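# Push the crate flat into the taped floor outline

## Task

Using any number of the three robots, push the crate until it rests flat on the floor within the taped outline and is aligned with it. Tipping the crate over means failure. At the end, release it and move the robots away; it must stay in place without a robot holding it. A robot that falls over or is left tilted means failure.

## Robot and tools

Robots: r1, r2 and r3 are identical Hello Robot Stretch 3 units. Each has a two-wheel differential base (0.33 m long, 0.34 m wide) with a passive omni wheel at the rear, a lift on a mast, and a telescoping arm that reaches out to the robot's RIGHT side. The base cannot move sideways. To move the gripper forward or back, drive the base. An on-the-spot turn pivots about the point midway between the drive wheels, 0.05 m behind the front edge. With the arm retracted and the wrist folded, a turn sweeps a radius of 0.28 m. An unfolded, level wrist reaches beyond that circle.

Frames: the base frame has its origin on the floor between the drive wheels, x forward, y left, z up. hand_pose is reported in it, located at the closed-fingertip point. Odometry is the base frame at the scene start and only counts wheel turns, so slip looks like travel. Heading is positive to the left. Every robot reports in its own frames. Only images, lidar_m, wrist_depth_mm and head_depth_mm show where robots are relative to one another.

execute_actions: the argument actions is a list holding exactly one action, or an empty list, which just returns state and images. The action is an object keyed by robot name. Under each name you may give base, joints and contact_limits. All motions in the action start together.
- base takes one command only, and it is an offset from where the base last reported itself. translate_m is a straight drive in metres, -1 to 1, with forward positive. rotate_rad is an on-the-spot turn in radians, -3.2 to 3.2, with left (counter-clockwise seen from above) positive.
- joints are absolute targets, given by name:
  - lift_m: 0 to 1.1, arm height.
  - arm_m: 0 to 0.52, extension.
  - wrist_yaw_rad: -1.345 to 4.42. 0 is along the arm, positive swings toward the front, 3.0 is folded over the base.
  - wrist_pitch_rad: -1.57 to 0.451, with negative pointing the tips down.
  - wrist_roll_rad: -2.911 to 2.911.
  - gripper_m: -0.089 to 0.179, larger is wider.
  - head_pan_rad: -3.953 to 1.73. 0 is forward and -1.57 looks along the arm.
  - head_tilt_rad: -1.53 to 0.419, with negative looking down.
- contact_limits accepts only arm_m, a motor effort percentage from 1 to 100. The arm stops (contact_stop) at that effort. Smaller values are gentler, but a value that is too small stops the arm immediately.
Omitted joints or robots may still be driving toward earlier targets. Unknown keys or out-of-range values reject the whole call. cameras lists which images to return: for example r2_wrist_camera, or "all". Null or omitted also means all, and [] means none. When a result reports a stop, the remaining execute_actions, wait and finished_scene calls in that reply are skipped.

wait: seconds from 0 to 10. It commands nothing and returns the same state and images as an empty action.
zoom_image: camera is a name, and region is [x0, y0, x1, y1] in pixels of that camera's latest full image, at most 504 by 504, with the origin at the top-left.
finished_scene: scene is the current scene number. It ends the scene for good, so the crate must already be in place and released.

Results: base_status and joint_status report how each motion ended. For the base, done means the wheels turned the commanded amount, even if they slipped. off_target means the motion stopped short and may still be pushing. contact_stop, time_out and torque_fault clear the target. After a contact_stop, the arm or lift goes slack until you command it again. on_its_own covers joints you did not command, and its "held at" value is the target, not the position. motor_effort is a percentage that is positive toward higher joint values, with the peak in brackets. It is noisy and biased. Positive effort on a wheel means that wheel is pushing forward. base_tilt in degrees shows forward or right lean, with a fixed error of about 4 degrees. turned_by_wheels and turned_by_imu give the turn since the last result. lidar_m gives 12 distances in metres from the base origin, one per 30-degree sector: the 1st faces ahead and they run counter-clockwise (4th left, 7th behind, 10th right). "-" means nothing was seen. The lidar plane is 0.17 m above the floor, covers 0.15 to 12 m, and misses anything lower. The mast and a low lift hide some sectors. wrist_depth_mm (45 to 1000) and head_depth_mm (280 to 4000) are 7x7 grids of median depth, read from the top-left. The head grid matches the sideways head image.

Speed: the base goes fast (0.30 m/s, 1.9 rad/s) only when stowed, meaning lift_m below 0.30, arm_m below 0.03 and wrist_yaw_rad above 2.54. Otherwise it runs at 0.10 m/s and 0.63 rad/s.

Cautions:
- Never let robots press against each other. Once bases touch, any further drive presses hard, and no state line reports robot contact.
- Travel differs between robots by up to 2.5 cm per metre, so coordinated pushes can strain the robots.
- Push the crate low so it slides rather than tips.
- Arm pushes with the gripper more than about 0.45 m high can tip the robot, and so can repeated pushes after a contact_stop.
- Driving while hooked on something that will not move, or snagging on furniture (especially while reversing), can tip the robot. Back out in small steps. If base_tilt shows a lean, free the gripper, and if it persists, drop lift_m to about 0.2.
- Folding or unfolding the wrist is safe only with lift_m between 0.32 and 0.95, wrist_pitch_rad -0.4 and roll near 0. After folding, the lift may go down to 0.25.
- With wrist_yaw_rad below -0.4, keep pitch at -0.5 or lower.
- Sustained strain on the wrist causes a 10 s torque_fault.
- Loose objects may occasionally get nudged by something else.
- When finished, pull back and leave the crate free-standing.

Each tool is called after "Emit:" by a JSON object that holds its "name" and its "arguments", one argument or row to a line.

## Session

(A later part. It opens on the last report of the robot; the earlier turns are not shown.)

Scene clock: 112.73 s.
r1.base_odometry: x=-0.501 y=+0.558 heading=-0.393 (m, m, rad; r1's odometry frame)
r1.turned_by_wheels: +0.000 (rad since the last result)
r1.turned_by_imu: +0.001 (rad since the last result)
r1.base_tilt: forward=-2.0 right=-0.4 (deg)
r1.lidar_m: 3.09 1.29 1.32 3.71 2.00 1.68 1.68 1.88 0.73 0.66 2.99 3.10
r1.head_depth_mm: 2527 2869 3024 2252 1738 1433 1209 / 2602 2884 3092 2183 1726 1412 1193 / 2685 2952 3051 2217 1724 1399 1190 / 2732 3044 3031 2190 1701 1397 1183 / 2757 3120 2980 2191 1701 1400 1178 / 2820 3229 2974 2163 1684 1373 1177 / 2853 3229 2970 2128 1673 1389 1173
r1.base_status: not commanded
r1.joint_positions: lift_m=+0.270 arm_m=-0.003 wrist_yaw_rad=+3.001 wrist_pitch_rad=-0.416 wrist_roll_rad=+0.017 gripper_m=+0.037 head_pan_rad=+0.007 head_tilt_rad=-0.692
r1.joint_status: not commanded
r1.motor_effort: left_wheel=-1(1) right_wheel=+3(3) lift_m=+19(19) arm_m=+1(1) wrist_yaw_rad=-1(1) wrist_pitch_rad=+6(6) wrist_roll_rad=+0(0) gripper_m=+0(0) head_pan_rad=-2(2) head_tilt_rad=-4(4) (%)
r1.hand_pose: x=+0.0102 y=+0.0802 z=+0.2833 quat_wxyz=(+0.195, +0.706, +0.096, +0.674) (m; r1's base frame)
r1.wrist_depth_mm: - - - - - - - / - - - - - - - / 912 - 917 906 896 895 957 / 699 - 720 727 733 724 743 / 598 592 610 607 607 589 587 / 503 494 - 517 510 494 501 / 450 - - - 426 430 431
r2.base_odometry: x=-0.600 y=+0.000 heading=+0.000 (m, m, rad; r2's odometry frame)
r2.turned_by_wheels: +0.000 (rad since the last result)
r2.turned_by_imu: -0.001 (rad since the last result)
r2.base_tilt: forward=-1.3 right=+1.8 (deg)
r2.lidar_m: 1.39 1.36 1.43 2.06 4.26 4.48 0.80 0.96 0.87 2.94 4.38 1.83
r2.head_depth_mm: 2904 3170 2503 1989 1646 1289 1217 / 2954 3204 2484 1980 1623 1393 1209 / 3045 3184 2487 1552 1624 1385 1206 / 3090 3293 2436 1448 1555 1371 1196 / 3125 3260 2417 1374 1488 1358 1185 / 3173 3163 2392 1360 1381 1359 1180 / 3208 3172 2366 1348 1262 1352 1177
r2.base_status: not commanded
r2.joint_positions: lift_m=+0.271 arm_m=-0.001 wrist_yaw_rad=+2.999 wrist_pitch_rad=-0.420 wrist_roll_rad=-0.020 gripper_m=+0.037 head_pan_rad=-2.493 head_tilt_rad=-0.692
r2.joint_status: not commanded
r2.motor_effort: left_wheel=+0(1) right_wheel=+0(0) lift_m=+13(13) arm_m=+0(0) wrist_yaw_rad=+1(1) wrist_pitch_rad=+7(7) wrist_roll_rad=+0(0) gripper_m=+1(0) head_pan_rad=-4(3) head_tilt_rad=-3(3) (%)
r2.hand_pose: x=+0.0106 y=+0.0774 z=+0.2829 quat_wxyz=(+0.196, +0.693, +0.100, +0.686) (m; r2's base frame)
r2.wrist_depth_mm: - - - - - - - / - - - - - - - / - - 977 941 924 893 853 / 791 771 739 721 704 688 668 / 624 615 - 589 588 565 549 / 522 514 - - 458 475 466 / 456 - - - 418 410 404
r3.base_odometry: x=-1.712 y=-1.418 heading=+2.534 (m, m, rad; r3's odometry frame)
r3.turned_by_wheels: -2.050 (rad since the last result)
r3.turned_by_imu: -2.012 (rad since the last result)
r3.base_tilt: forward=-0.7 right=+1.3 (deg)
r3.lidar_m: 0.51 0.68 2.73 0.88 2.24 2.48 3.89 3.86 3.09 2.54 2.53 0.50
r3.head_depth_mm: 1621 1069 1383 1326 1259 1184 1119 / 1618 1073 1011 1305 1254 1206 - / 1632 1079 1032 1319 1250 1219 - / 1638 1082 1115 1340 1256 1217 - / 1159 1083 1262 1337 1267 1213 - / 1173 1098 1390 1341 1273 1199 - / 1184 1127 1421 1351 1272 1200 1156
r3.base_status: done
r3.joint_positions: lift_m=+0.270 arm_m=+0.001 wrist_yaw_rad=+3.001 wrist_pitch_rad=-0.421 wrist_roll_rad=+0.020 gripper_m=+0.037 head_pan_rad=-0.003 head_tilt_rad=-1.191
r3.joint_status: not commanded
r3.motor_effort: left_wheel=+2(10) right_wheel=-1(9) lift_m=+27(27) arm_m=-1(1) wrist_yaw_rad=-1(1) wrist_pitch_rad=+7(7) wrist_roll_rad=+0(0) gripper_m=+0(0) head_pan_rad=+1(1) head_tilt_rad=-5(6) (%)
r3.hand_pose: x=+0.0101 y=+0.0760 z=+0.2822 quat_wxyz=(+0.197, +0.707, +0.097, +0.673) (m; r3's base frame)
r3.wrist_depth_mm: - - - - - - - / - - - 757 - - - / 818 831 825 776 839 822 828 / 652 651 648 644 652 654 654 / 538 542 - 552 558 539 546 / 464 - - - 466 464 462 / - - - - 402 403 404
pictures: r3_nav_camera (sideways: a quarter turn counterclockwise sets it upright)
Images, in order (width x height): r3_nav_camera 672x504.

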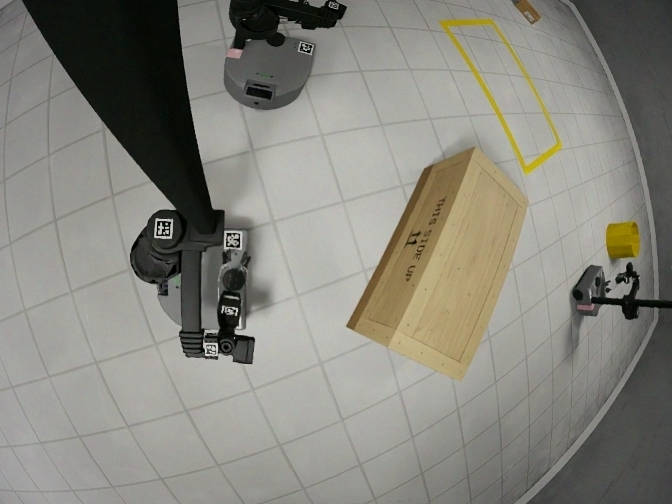

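Emit:
{"name": "execute_actions", "arguments": {
  "actions": [
    {"r3":{"base":{"rotate_rad":-0.12}}}
  ],
  "cameras": []
}}

Emit:
{"name": "execute_actions", "arguments": {
  "actions": [
    {"r3":{"base":{"translate_m":0.4}}}
  ],
  "cameras": []
}}

Emit:
{"name": "execute_actions", "arguments": {
  "actions": [
    {"r3":{"base":{"translate_m":0.3}}}
  ],
  "cameras": ["r3_nav_camera"]
}}

Scene clock: 116.27 s.
r1.base_odometry: x=-0.501 y=+0.558 heading=-0.393 (m, m, rad; r1's odometry frame)
r1.turned_by_wheels: +0.000 (rad since the last result)
r1.turned_by_imu: +0.001 (rad since the last result)
r1.base_tilt: forward=-1.9 right=-0.4 (deg)
r1.lidar_m: 3.08 1.29 1.32 3.71 2.01 1.68 1.67 1.88 0.73 0.66 2.99 3.10
r1.head_depth_mm: 2537 2884 3047 2242 1734 1423 1197 / 2589 2898 3099 2228 1723 1418 1193 / 2632 2962 3026 2201 1714 1410 1191 / 2703 3006 3028 2162 1705 1393 1188 / 2741 3139 3046 2169 1695 1395 1185 / 2828 3255 2979 2157 1699 1382 1179 / 2897 3303 2933 2139 1676 1375 1171
r1.base_status: not commanded
r1.joint_positions: lift_m=+0.270 arm_m=-0.003 wrist_yaw_rad=+3.001 wrist_pitch_rad=-0.416 wrist_roll_rad=+0.017 gripper_m=+0.037 head_pan_rad=+0.007 head_tilt_rad=-0.692
r1.joint_status: not commanded
r1.motor_effort: left_wheel=-1(1) right_wheel=+3(3) lift_m=+19(19) arm_m=+0(0) wrist_yaw_rad=-1(0) wrist_pitch_rad=+6(6) wrist_roll_rad=+0(0) gripper_m=-1(0) head_pan_rad=-2(2) head_tilt_rad=-4(3) (%)
r1.hand_pose: x=+0.0102 y=+0.0802 z=+0.2833 quat_wxyz=(+0.195, +0.706, +0.096, +0.674) (m; r1's base frame)
r1.wrist_depth_mm: - - - - - - - / - - - - - - - / 882 - 933 925 937 912 912 / 715 - 725 726 736 723 718 / 590 586 602 583 612 595 586 / 499 497 - 523 503 502 500 / 440 - - - 427 437 438
r2.base_odometry: x=-0.600 y=+0.000 heading=+0.000 (m, m, rad; r2's odometry frame)
r2.turned_by_wheels: +0.000 (rad since the last result)
r2.turned_by_imu: -0.001 (rad since the last result)
r2.base_tilt: forward=-1.3 right=+1.9 (deg)
r2.lidar_m: 1.39 1.36 1.44 2.05 4.24 4.43 0.80 0.96 0.87 2.96 4.38 1.83
r2.head_depth_mm: 2928 3169 2512 1992 1638 1279 1215 / 2960 3221 2504 1971 1628 1392 1210 / 3017 3235 2462 1542 1617 1385 1208 / 3088 3261 2435 1452 1563 1374 1198 / 3129 3248 2416 1372 1487 1368 1190 / 3208 3173 2391 1354 1376 1361 1185 / 3211 3111 2357 1349 1269 1348 1178
r2.base_status: not commanded
r2.joint_positions: lift_m=+0.271 arm_m=-0.001 wrist_yaw_rad=+2.999 wrist_pitch_rad=-0.420 wrist_roll_rad=-0.020 gripper_m=+0.037 head_pan_rad=-2.493 head_tilt_rad=-0.692
r2.joint_status: not commanded
r2.motor_effort: left_wheel=+0(0) right_wheel=+0(0) lift_m=+13(13) arm_m=+0(0) wrist_yaw_rad=+1(1) wrist_pitch_rad=+8(7) wrist_roll_rad=+0(0) gripper_m=-1(0) head_pan_rad=-3(4) head_tilt_rad=-3(4) (%)
r2.hand_pose: x=+0.0106 y=+0.0774 z=+0.2829 quat_wxyz=(+0.196, +0.693, +0.100, +0.686) (m; r2's base frame)
r2.wrist_depth_mm: - - - - - - - / - - - - - - - / - - 988 952 922 881 866 / 786 764 733 732 715 685 678 / 622 610 - 588 588 565 555 / 524 517 - - 460 478 467 / 453 - - - 417 411 407
r3.base_odometry: x=-1.712 y=-1.418 heading=+2.414 (m, m, rad; r3's odometry frame)
r3.turned_by_wheels: -0.120 (rad since the last result)
r3.turned_by_imu: -0.118 (rad since the last result)
r3.base_tilt: forward=-0.7 right=+1.2 (deg)
r3.lidar_m: 0.50 0.62 3.00 0.88 2.25 2.37 3.41 3.87 3.39 2.55 2.53 0.50
r3.head_depth_mm: 1616 1497 1416 1330 1244 1179 1122 / 1617 1073 1222 1322 1255 1208 - / 1627 1078 1029 1309 1260 1208 - / 1635 1085 1037 1327 1261 1213 - / 1643 1081 1141 1343 1266 1214 - / 1167 1090 1270 1347 1266 1201 - / 1177 1104 1391 1355 1272 1195 1156
r3.base_status: done
r3.joint_positions: lift_m=+0.270 arm_m=+0.001 wrist_yaw_rad=+3.001 wrist_pitch_rad=-0.421 wrist_roll_rad=+0.020 gripper_m=+0.037 head_pan_rad=-0.003 head_tilt_rad=-1.191
r3.joint_status: not commanded
r3.motor_effort: left_wheel=+2(9) right_wheel=-1(9) lift_m=+27(27) arm_m=+0(0) wrist_yaw_rad=-1(1) wrist_pitch_rad=+7(7) wrist_roll_rad=+0(0) gripper_m=+0(0) head_pan_rad=+1(1) head_tilt_rad=-6(6) (%)
r3.hand_pose: x=+0.0101 y=+0.0760 z=+0.2822 quat_wxyz=(+0.197, +0.707, +0.097, +0.673) (m; r3's base frame)
r3.wrist_depth_mm: - - - - - - - / - - 754 777 - - - / 815 831 778 782 821 818 789 / 646 653 656 657 647 653 654 / 544 540 - 552 556 542 543 / 463 - - - 460 459 465 / - - - - 404 402 404
pictures: none
No camera images: the call's "cameras" was empty. Leave "cameras" out to get every camera's image.

Scene clock: 119.33 s.
r1.base_odometry: x=-0.501 y=+0.558 heading=-0.393 (m, m, rad; r1's odometry frame)
r1.turned_by_wheels: +0.000 (rad since the last result)
r1.turned_by_imu: +0.001 (rad since the last result)
r1.base_tilt: forward=-2.0 right=-0.4 (deg)
r1.lidar_m: 3.09 1.29 1.32 3.69 2.01 1.68 1.68 1.88 0.73 0.66 2.98 3.10
r1.head_depth_mm: 2549 2878 3047 2253 1745 1422 1199 / 2623 2872 3078 2231 1734 1424 1198 / 2651 2946 3048 2206 1718 1407 1187 / 2719 3050 3020 2174 1706 1403 1185 / 2735 3116 2957 2170 1695 1398 1181 / 2840 3207 2969 2141 1673 1391 1178 / 2877 3216 2938 2124 1671 1372 1167
r1.base_status: not commanded
r1.joint_positions: lift_m=+0.270 arm_m=-0.003 wrist_yaw_rad=+3.001 wrist_pitch_rad=-0.416 wrist_roll_rad=+0.017 gripper_m=+0.037 head_pan_rad=+0.007 head_tilt_rad=-0.692
r1.joint_status: not commanded
r1.motor_effort: left_wheel=-1(2) right_wheel=+3(3) lift_m=+18(19) arm_m=+0(1) wrist_yaw_rad=+0(1) wrist_pitch_rad=+6(6) wrist_roll_rad=+0(0) gripper_m=+1(1) head_pan_rad=-2(2) head_tilt_rad=-3(4) (%)
r1.hand_pose: x=+0.0102 y=+0.0802 z=+0.2833 quat_wxyz=(+0.195, +0.706, +0.096, +0.674) (m; r1's base frame)
r1.wrist_depth_mm: - - - - - - - / - - - - - - - / 896 - 904 912 957 946 914 / 725 - 726 727 720 701 712 / 592 593 617 592 628 604 603 / 498 496 - 520 514 499 503 / 446 - - - 430 439 431
r2.base_odometry: x=-0.600 y=+0.000 heading=+0.000 (m, m, rad; r2's odometry frame)
r2.turned_by_wheels: +0.000 (rad since the last result)
r2.turned_by_imu: -0.001 (rad since the last result)
r2.base_tilt: forward=-1.2 right=+1.9 (deg)
r2.lidar_m: 1.39 1.36 1.44 2.06 4.26 4.43 3.44 0.87 0.87 2.96 4.37 1.83
r2.head_depth_mm: 2895 3169 2513 1976 1607 1394 1211 / 2878 867 2242 1124 1395 1369 1206 / 3002 3261 2463 1450 1394 1379 1201 / 3063 3267 2432 1447 1537 1377 1198 / 3120 3234 2403 1377 1490 1364 1189 / 3180 3218 2387 1361 1378 1358 1185 / 3206 3175 2373 1352 1264 1347 1177
r2.base_status: not commanded
r2.joint_positions: lift_m=+0.271 arm_m=-0.001 wrist_yaw_rad=+2.999 wrist_pitch_rad=-0.420 wrist_roll_rad=-0.020 gripper_m=+0.037 head_pan_rad=-2.493 head_tilt_rad=-0.692
r2.joint_status: not commanded
r2.motor_effort: left_wheel=+0(0) right_wheel=+0(0) lift_m=+13(13) arm_m=+0(0) wrist_yaw_rad=+1(1) wrist_pitch_rad=+8(7) wrist_roll_rad=+0(0) gripper_m=+0(1) head_pan_rad=-3(4) head_tilt_rad=-4(3) (%)
r2.hand_pose: x=+0.0106 y=+0.0774 z=+0.2829 quat_wxyz=(+0.196, +0.693, +0.100, +0.686) (m; r2's base frame)
r2.wrist_depth_mm: - - - - - - - / - - - - - - - / - - 985 946 909 872 864 / 780 763 738 723 715 688 673 / 629 612 - 586 590 565 551 / 520 516 - - 459 472 467 / 454 - - - 417 412 406
r3.base_odometry: x=-2.011 y=-1.153 heading=+2.414 (m, m, rad; r3's odometry frame)
r3.turned_by_wheels: +0.000 (rad since the last result)
r3.turned_by_imu: +0.002 (rad since the last result)
r3.base_tilt: forward=-0.7 right=+1.2 (deg)
r3.lidar_m: 0.15 0.16 0.31 2.47 2.45 2.55 3.66 4.21 3.15 2.40 0.15 -
r3.head_depth_mm: 1626 1503 1411 1299 1252 1180 1116 / 1620 1507 1420 945 901 1202 - / 1626 1510 1420 945 893 1206 - / 1639 1522 1011 949 910 1210 - / 1648 1520 1012 953 1023 1213 - / 1641 1548 1015 954 1248 1198 - / 1649 1536 1016 955 1255 1194 1153
r3.base_status: done
r3.joint_positions: lift_m=+0.270 arm_m=+0.001 wrist_yaw_rad=+3.001 wrist_pitch_rad=-0.421 wrist_roll_rad=+0.020 gripper_m=+0.037 head_pan_rad=-0.003 head_tilt_rad=-1.191
r3.joint_status: not commanded
r3.motor_effort: left_wheel=+2(10) right_wheel=-2(7) lift_m=+26(26) arm_m=+0(0) wrist_yaw_rad=-1(1) wrist_pitch_rad=+7(7) wrist_roll_rad=+0(0) gripper_m=+0(1) head_pan_rad=+2(1) head_tilt_rad=-7(6) (%)
r3.hand_pose: x=+0.0101 y=+0.0760 z=+0.2822 quat_wxyz=(+0.197, +0.707, +0.097, +0.673) (m; r3's base frame)
r3.wrist_depth_mm: - - - - - 482 224 / 780 718 - - - 430 212 / 782 745 834 811 820 394 205 / 652 654 657 657 650 359 196 / 547 544 - 553 561 330 188 / 465 - - - 463 303 180 / - - - - 404 268 174
pictures: none
No camera images: the call's "cameras" was empty. Leave "cameras" out to get every camera's image.

Scene clock: 122.53 s.
r1.base_odometry: x=-0.501 y=+0.558 heading=-0.393 (m, m, rad; r1's odometry frame)
r1.turned_by_wheels: +0.000 (rad since the last result)
r1.turned_by_imu: +0.001 (rad since the last result)
r1.base_tilt: forward=-2.0 right=-0.4 (deg)
r1.lidar_m: 3.09 1.30 1.32 3.68 2.00 1.68 1.68 1.88 0.73 0.66 2.98 3.10
r1.head_depth_mm: 2566 2874 3026 2235 1739 1427 1200 / 2599 2927 3077 2200 1730 1413 1190 / 2671 2953 3041 2208 1715 1404 1192 / 2731 3054 3073 2162 1710 1408 1182 / 2751 3111 2976 2138 1693 1393 1181 / 2818 3207 2940 2157 1679 1380 1175 / 2885 3248 2914 2151 1667 1382 1168
r1.base_status: not commanded
r1.joint_positions: lift_m=+0.270 arm_m=-0.003 wrist_yaw_rad=+3.001 wrist_pitch_rad=-0.416 wrist_roll_rad=+0.017 gripper_m=+0.037 head_pan_rad=+0.007 head_tilt_rad=-0.692
r1.joint_status: not commanded
r1.motor_effort: left_wheel=-2(2) right_wheel=+3(3) lift_m=+19(19) arm_m=+1(0) wrist_yaw_rad=-1(2) wrist_pitch_rad=+6(6) wrist_roll_rad=+0(0) gripper_m=+0(0) head_pan_rad=-2(3) head_tilt_rad=-3(4) (%)
r1.hand_pose: x=+0.0102 y=+0.0802 z=+0.2833 quat_wxyz=(+0.195, +0.706, +0.096, +0.674) (m; r1's base frame)
r1.wrist_depth_mm: - - - - - - - / - - - - - - - / 936 - 892 924 936 933 935 / 697 - 714 715 696 736 725 / 573 590 600 585 608 590 607 / 496 506 - 517 529 503 501 / 445 - - - 441 440 434
r2.base_odometry: x=-0.600 y=+0.000 heading=+0.000 (m, m, rad; r2's odometry frame)
r2.turned_by_wheels: +0.000 (rad since the last result)
r2.turned_by_imu: -0.001 (rad since the last result)
r2.base_tilt: forward=-1.1 right=+1.8 (deg)
r2.lidar_m: 1.39 1.36 1.44 2.06 4.24 4.44 3.44 0.92 0.87 2.96 4.38 1.84
r2.head_depth_mm: 2913 3179 2535 1989 1637 1400 1219 / 2993 3202 2498 1411 1524 1386 1204 / 844 2914 2357 1146 1416 1377 1204 / 3068 3260 1671 1371 1479 1381 1192 / 3134 3256 2426 1372 1489 1370 1189 / 3194 3202 2390 1360 1380 1356 1181 / 3256 3170 2373 1353 1264 1346 1181
r2.base_status: not commanded
r2.joint_positions: lift_m=+0.271 arm_m=-0.001 wrist_yaw_rad=+2.999 wrist_pitch_rad=-0.420 wrist_roll_rad=-0.020 gripper_m=+0.037 head_pan_rad=-2.493 head_tilt_rad=-0.692
r2.joint_status: not commanded
r2.motor_effort: left_wheel=-1(0) right_wheel=+0(1) lift_m=+13(13) arm_m=+0(0) wrist_yaw_rad=+1(1) wrist_pitch_rad=+7(8) wrist_roll_rad=+0(0) gripper_m=+0(1) head_pan_rad=-4(3) head_tilt_rad=-3(4) (%)
r2.hand_pose: x=+0.0106 y=+0.0774 z=+0.2829 quat_wxyz=(+0.196, +0.693, +0.100, +0.686) (m; r2's base frame)
r2.wrist_depth_mm: - - - - - - - / - - - - - - - / - - 966 943 913 887 862 / 783 770 737 723 705 689 672 / 630 614 - 583 590 558 553 / 522 517 - - 457 475 467 / 456 - - - 419 410 405
r3.base_odometry: x=-2.235 y=-0.954 heading=+2.415 (m, m, rad; r3's odometry frame)
r3.turned_by_wheels: +0.000 (rad since the last result)
r3.turned_by_imu: -0.345 (rad since the last result)
r3.base_tilt: forward=-0.8 right=+1.3 (deg)
r3.lidar_m: - - 0.15 0.21 2.46 1.06 2.81 4.29 4.30 2.70 2.58 -
r3.head_depth_mm: 1617 1501 1406 1326 1240 1187 1120 / 1628 1515 1420 1321 1244 1207 - / 1623 1513 1419 947 892 859 - / 1641 1514 1425 948 893 864 - / 1640 1516 1428 952 894 867 - / 1639 1535 1430 955 899 1181 - / 1650 1542 1432 956 903 1183 1155
r3.base_status: translate_m off_target (by the wheels' count: +0.2997 of +0.3000)
r3.joint_positions: lift_m=+0.270 arm_m=+0.001 wrist_yaw_rad=+3.004 wrist_pitch_rad=-0.420 wrist_roll_rad=+0.020 gripper_m=+0.037 head_pan_rad=+0.000 head_tilt_rad=-1.190
r3.joint_status: not commanded
r3.on_its_own: left_wheel is at rest, and its effort (+44) is outside its rest range (-18 to +18); right_wheel is at rest, and its effort (+46) is outside its rest range (-18 to +18)
r3.motor_effort: left_wheel=+44(79) right_wheel=+46(86) lift_m=+30(34) arm_m=+0(0) wrist_yaw_rad=-3(4) wrist_pitch_rad=+7(8) wrist_roll_rad=+0(0) gripper_m=+1(1) head_pan_rad=+0(2) head_tilt_rad=-6(8) (%)
r3.hand_pose: x=+0.0095 y=+0.0763 z=+0.2822 quat_wxyz=(+0.196, +0.706, +0.098, +0.673) (m; r3's base frame)
r3.wrist_depth_mm: - - - 649 169 146 153 / - - - 703 154 99 94 / 774 823 824 752 156 87 69 / 655 654 658 599 164 88 61 / 537 546 - 542 150 89 62 / 466 - - - 139 90 62 / - - - - 178 89 63
pictures: r3_nav_camera (sideways: a quarter turn counterclockwise sets it upright)
Images, in order (width x height): r3_nav_camera 672x504.

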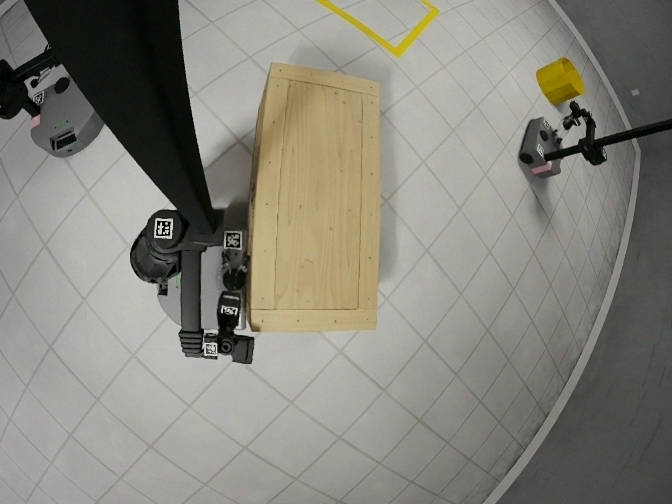

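Emit:
{"name": "execute_actions", "arguments": {
  "actions": [
    {"r3":{"base":{"translate_m":0.3}},"r1":{"base":{"rotate_rad":0.88},"joints":{"head_tilt_rad":-1.0}}}
  ],
  "cameras": ["r3_nav_camera"]
}}

Emit:
{"name": "execute_actions", "arguments": {
  "actions": [
    {"r3":{"base":{"translate_m":-0.01}},"r1":{"base":{"translate_m":0.8}}}
  ],
  "cameras": ["r1_nav_camera"]
}}

Scene clock: 129.33 s.
r1.base_odometry: x=-0.501 y=+0.558 heading=+0.487 (m, m, rad; r1's odometry frame)
r1.turned_by_wheels: +0.880 (rad since the last result)
r1.turned_by_imu: +0.884 (rad since the last result)
r1.base_tilt: forward=-1.9 right=-0.4 (deg)
r1.lidar_m: 1.29 1.55 2.29 1.72 1.70 1.75 2.48 0.66 2.79 3.19 3.08 2.50
r1.head_depth_mm: 2952 2383 1933 1635 1415 1252 1109 / 2442 2287 1925 1632 1415 1236 1103 / 2993 1685 1779 1616 1398 1234 1106 / 2982 1623 1730 1596 1390 1222 1096 / 1852 1616 1769 1597 1386 1220 1095 / 2757 1654 1796 1575 1372 1216 1090 / 2840 2044 1831 1570 1367 1204 1085
r1.base_status: done
r1.joint_positions: lift_m=+0.270 arm_m=-0.003 wrist_yaw_rad=+3.001 wrist_pitch_rad=-0.416 wrist_roll_rad=+0.017 gripper_m=+0.037 head_pan_rad=+0.007 head_tilt_rad=-0.988
r1.joint_status: all done
r1.motor_effort: left_wheel=-1(6) right_wheel=+3(11) lift_m=+18(18) arm_m=+1(0) wrist_yaw_rad=-2(1) wrist_pitch_rad=+6(6) wrist_roll_rad=+0(0) gripper_m=+0(0) head_pan_rad=-2(2) head_tilt_rad=-4(25) (%)
r1.hand_pose: x=+0.0102 y=+0.0802 z=+0.2833 quat_wxyz=(+0.195, +0.706, +0.096, +0.674) (m; r1's base frame)
r1.wrist_depth_mm: - - - - - - - / - - - - - - - / 903 - 915 913 928 916 931 / 727 - 721 717 714 711 732 / 597 595 615 600 612 588 590 / 491 500 - 521 521 495 500 / 445 - - - 434 440 435
r2.base_odometry: x=-0.600 y=+0.000 heading=+0.000 (m, m, rad; r2's odometry frame)
r2.turned_by_wheels: +0.000 (rad since the last result)
r2.turned_by_imu: -0.001 (rad since the last result)
r2.base_tilt: forward=-1.1 right=+1.8 (deg)
r2.lidar_m: 1.39 1.36 1.43 2.06 4.25 4.45 3.43 0.93 0.87 2.95 4.37 1.83
r2.head_depth_mm: 2920 3139 2496 1987 1641 1401 1217 / 2934 3227 2492 1404 1521 1394 1208 / 842 2894 2367 1149 1416 1383 1203 / 3044 3298 1683 1379 1481 1377 1194 / 3149 3248 2404 1376 1499 1367 1193 / 3181 3222 2388 1364 1380 1354 1187 / 3255 3125 2363 1345 1262 1345 1179
r2.base_status: not commanded
r2.joint_positions: lift_m=+0.271 arm_m=-0.001 wrist_yaw_rad=+2.999 wrist_pitch_rad=-0.420 wrist_roll_rad=-0.020 gripper_m=+0.037 head_pan_rad=-2.493 head_tilt_rad=-0.692
r2.joint_status: not commanded
r2.motor_effort: left_wheel=+0(0) right_wheel=+0(0) lift_m=+13(13) arm_m=+0(0) wrist_yaw_rad=+2(1) wrist_pitch_rad=+7(8) wrist_roll_rad=+0(0) gripper_m=+0(0) head_pan_rad=-4(3) head_tilt_rad=-3(4) (%)
r2.hand_pose: x=+0.0106 y=+0.0774 z=+0.2829 quat_wxyz=(+0.196, +0.693, +0.100, +0.686) (m; r2's base frame)
r2.wrist_depth_mm: - - - - - - - / - - - - - - - / - - 999 967 915 877 855 / 799 777 748 712 705 688 677 / 623 611 - 586 591 559 551 / 519 519 - - 456 476 466 / 458 - - - 418 412 405
r3.base_odometry: x=-2.459 y=-0.755 heading=+2.415 (m, m, rad; r3's odometry frame)
r3.turned_by_wheels: +0.000 (rad since the last result)
r3.turned_by_imu: +0.000 (rad since the last result)
r3.base_tilt: forward=-0.7 right=+1.3 (deg)
r3.lidar_m: - - 0.15 0.21 2.46 1.06 2.81 4.30 4.27 2.69 2.58 -
r3.head_depth_mm: 1615 1499 1406 1319 1243 1182 1116 / 1628 1508 1417 1319 1243 1197 - / 1629 1514 1421 945 893 859 - / 1631 1526 1421 951 891 861 - / 1637 1517 1433 951 896 867 - / 1648 1527 1433 955 905 1177 - / 1653 1534 1440 960 900 1183 1159
r3.base_status: translate_m off_target (by the wheels' count: +0.2997 of +0.3000)
r3.joint_positions: lift_m=+0.270 arm_m=+0.001 wrist_yaw_rad=+3.004 wrist_pitch_rad=-0.420 wrist_roll_rad=+0.020 gripper_m=+0.037 head_pan_rad=+0.000 head_tilt_rad=-1.190
r3.joint_status: not commanded
r3.on_its_own: left_wheel is at rest, and its effort (+41) is outside its rest range (-18 to +18); right_wheel is at rest, and its effort (+43) is outside its rest range (-18 to +18)
r3.motor_effort: left_wheel=+41(76) right_wheel=+43(56) lift_m=+31(31) arm_m=+0(0) wrist_yaw_rad=-2(3) wrist_pitch_rad=+7(7) wrist_roll_rad=+0(0) gripper_m=+0(0) head_pan_rad=+0(0) head_tilt_rad=-7(6) (%)
r3.hand_pose: x=+0.0095 y=+0.0763 z=+0.2822 quat_wxyz=(+0.196, +0.706, +0.098, +0.673) (m; r3's base frame)
r3.wrist_depth_mm: - - - 645 169 146 153 / - - - 704 153 99 94 / 782 828 830 739 157 87 69 / 653 653 657 603 165 88 61 / 543 546 - 541 150 89 62 / 465 - - - 139 90 62 / - - - - 178 89 63
pictures: r3_nav_camera (sideways: a quarter turn counterclockwise sets it upright)
Images, in order (width x height): r3_nav_camera 672x504.

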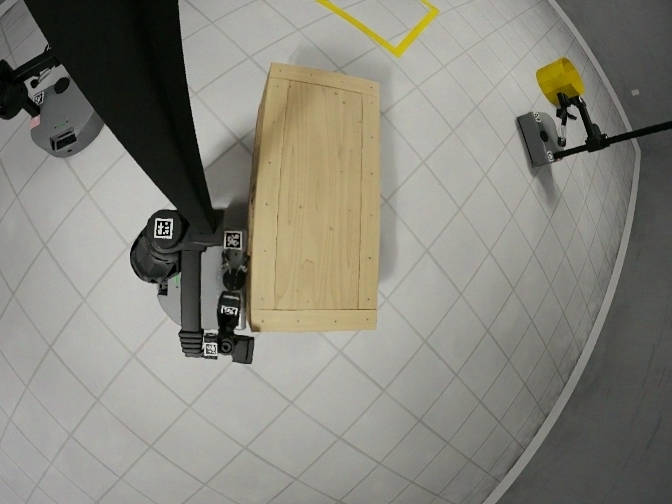

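Scene clock: 133.83 s.
r1.base_odometry: x=+0.206 y=+0.933 heading=+0.487 (m, m, rad; r1's odometry frame)
r1.turned_by_wheels: +0.000 (rad since the last result)
r1.turned_by_imu: +0.002 (rad since the last result)
r1.base_tilt: forward=-1.9 right=-0.4 (deg)
r1.lidar_m: 0.52 0.63 2.81 2.11 2.08 2.16 1.41 1.40 3.54 2.79 2.72 0.52
r1.head_depth_mm: 2846 1840 1866 1639 1421 1241 1114 / 3071 2275 1870 1508 1400 1236 1111 / 2942 2335 1880 1139 1074 1230 1100 / 2955 2283 1877 1135 1189 1221 1098 / 2724 1271 1366 1125 1311 1220 1094 / 2845 2251 1313 1133 1321 1204 1085 / 2842 2232 1304 1163 1350 1212 1085
r1.base_status: done
r1.joint_positions: lift_m=+0.270 arm_m=-0.003 wrist_yaw_rad=+3.001 wrist_pitch_rad=-0.416 wrist_roll_rad=+0.017 gripper_m=+0.037 head_pan_rad=+0.007 head_tilt_rad=-0.989
r1.joint_status: not commanded
r1.motor_effort: left_wheel=-2(4) right_wheel=+3(9) lift_m=+19(20) arm_m=+0(1) wrist_yaw_rad=-1(1) wrist_pitch_rad=+6(6) wrist_roll_rad=+0(0) gripper_m=+0(0) head_pan_rad=-2(2) head_tilt_rad=-4(5) (%)
r1.hand_pose: x=+0.0102 y=+0.0802 z=+0.2833 quat_wxyz=(+0.195, +0.706, +0.096, +0.674) (m; r1's base frame)
r1.wrist_depth_mm: - - - - - - - / - - - - - - - / 901 - 933 919 942 922 755 / 717 - 730 718 725 719 685 / 593 596 612 605 618 594 595 / 504 500 - 509 516 497 499 / 446 - - - 430 432 434
r2.base_odometry: x=-0.600 y=+0.000 heading=+0.000 (m, m, rad; r2's odometry frame)
r2.turned_by_wheels: +0.000 (rad since the last result)
r2.turned_by_imu: -0.001 (rad since the last result)
r2.base_tilt: forward=-1.2 right=+1.9 (deg)
r2.lidar_m: 1.39 1.36 1.44 2.06 4.26 4.46 3.45 0.92 0.87 2.95 4.37 1.84
r2.head_depth_mm: 2927 3138 2536 1997 1638 1396 1217 / 2965 3205 2503 1348 1501 1389 1207 / 830 947 2290 1150 1422 1387 1202 / 3068 3275 2422 1410 1458 1371 1199 / 3118 3271 2424 1374 1492 1366 1188 / 3183 3211 2380 1362 1377 1358 1186 / 3276 3130 2382 1346 1261 1348 1179
r2.base_status: not commanded
r2.joint_positions: lift_m=+0.271 arm_m=-0.001 wrist_yaw_rad=+2.999 wrist_pitch_rad=-0.420 wrist_roll_rad=-0.020 gripper_m=+0.037 head_pan_rad=-2.493 head_tilt_rad=-0.692
r2.joint_status: not commanded
r2.motor_effort: left_wheel=+0(0) right_wheel=+0(0) lift_m=+13(13) arm_m=+0(1) wrist_yaw_rad=+1(1) wrist_pitch_rad=+8(7) wrist_roll_rad=+0(0) gripper_m=+1(0) head_pan_rad=-3(3) head_tilt_rad=-2(3) (%)
r2.hand_pose: x=+0.0106 y=+0.0774 z=+0.2829 quat_wxyz=(+0.196, +0.693, +0.100, +0.686) (m; r2's base frame)
r2.wrist_depth_mm: - - - - - - - / - - - - - - - / - - 983 940 913 886 864 / 792 764 742 727 707 688 667 / 625 616 - 579 591 564 553 / 521 514 - - 460 475 467 / 455 - - - 419 411 402
r3.base_odometry: x=-2.452 y=-0.761 heading=+2.415 (m, m, rad; r3's odometry frame)
r3.turned_by_wheels: +0.000 (rad since the last result)
r3.turned_by_imu: +0.000 (rad since the last result)
r3.base_tilt: forward=-0.8 right=+1.3 (deg)
r3.lidar_m: - - 0.15 0.24 2.46 1.05 2.79 4.30 4.28 2.70 2.51 -
r3.head_depth_mm: 1613 1500 1405 1326 1247 1176 1125 / 1618 1511 1417 1318 1237 1205 - / 1628 1511 1427 949 892 866 - / 1647 1529 1423 952 898 863 - / 1637 1526 1425 951 898 1061 - / 1665 1531 1423 956 897 1186 - / 1647 1438 1438 961 899 1195 1152
r3.base_status: done
r3.joint_positions: lift_m=+0.270 arm_m=+0.001 wrist_yaw_rad=+3.002 wrist_pitch_rad=-0.420 wrist_roll_rad=+0.020 gripper_m=+0.037 head_pan_rad=+0.000 head_tilt_rad=-1.190
r3.joint_status: not commanded
r3.motor_effort: left_wheel=+0(29) right_wheel=+1(30) lift_m=+31(30) arm_m=-1(0) wrist_yaw_rad=-1(3) wrist_pitch_rad=+7(7) wrist_roll_rad=+0(0) gripper_m=+0(0) head_pan_rad=+0(0) head_tilt_rad=-7(6) (%)
r3.hand_pose: x=+0.0100 y=+0.0762 z=+0.2822 quat_wxyz=(+0.197, +0.707, +0.097, +0.673) (m; r3's base frame)
r3.wrist_depth_mm: - - - - 188 146 152 / - - - - 178 107 93 / 780 820 830 754 182 102 74 / 646 658 653 612 191 103 71 / 541 544 - 537 159 104 72 / 463 - - - 177 105 73 / - - - - 207 104 73
pictures: r1_nav_camera (sideways: a quarter turn counterclockwise sets it upright)
Images, in order (width x height): r1_nav_camera 672x504.

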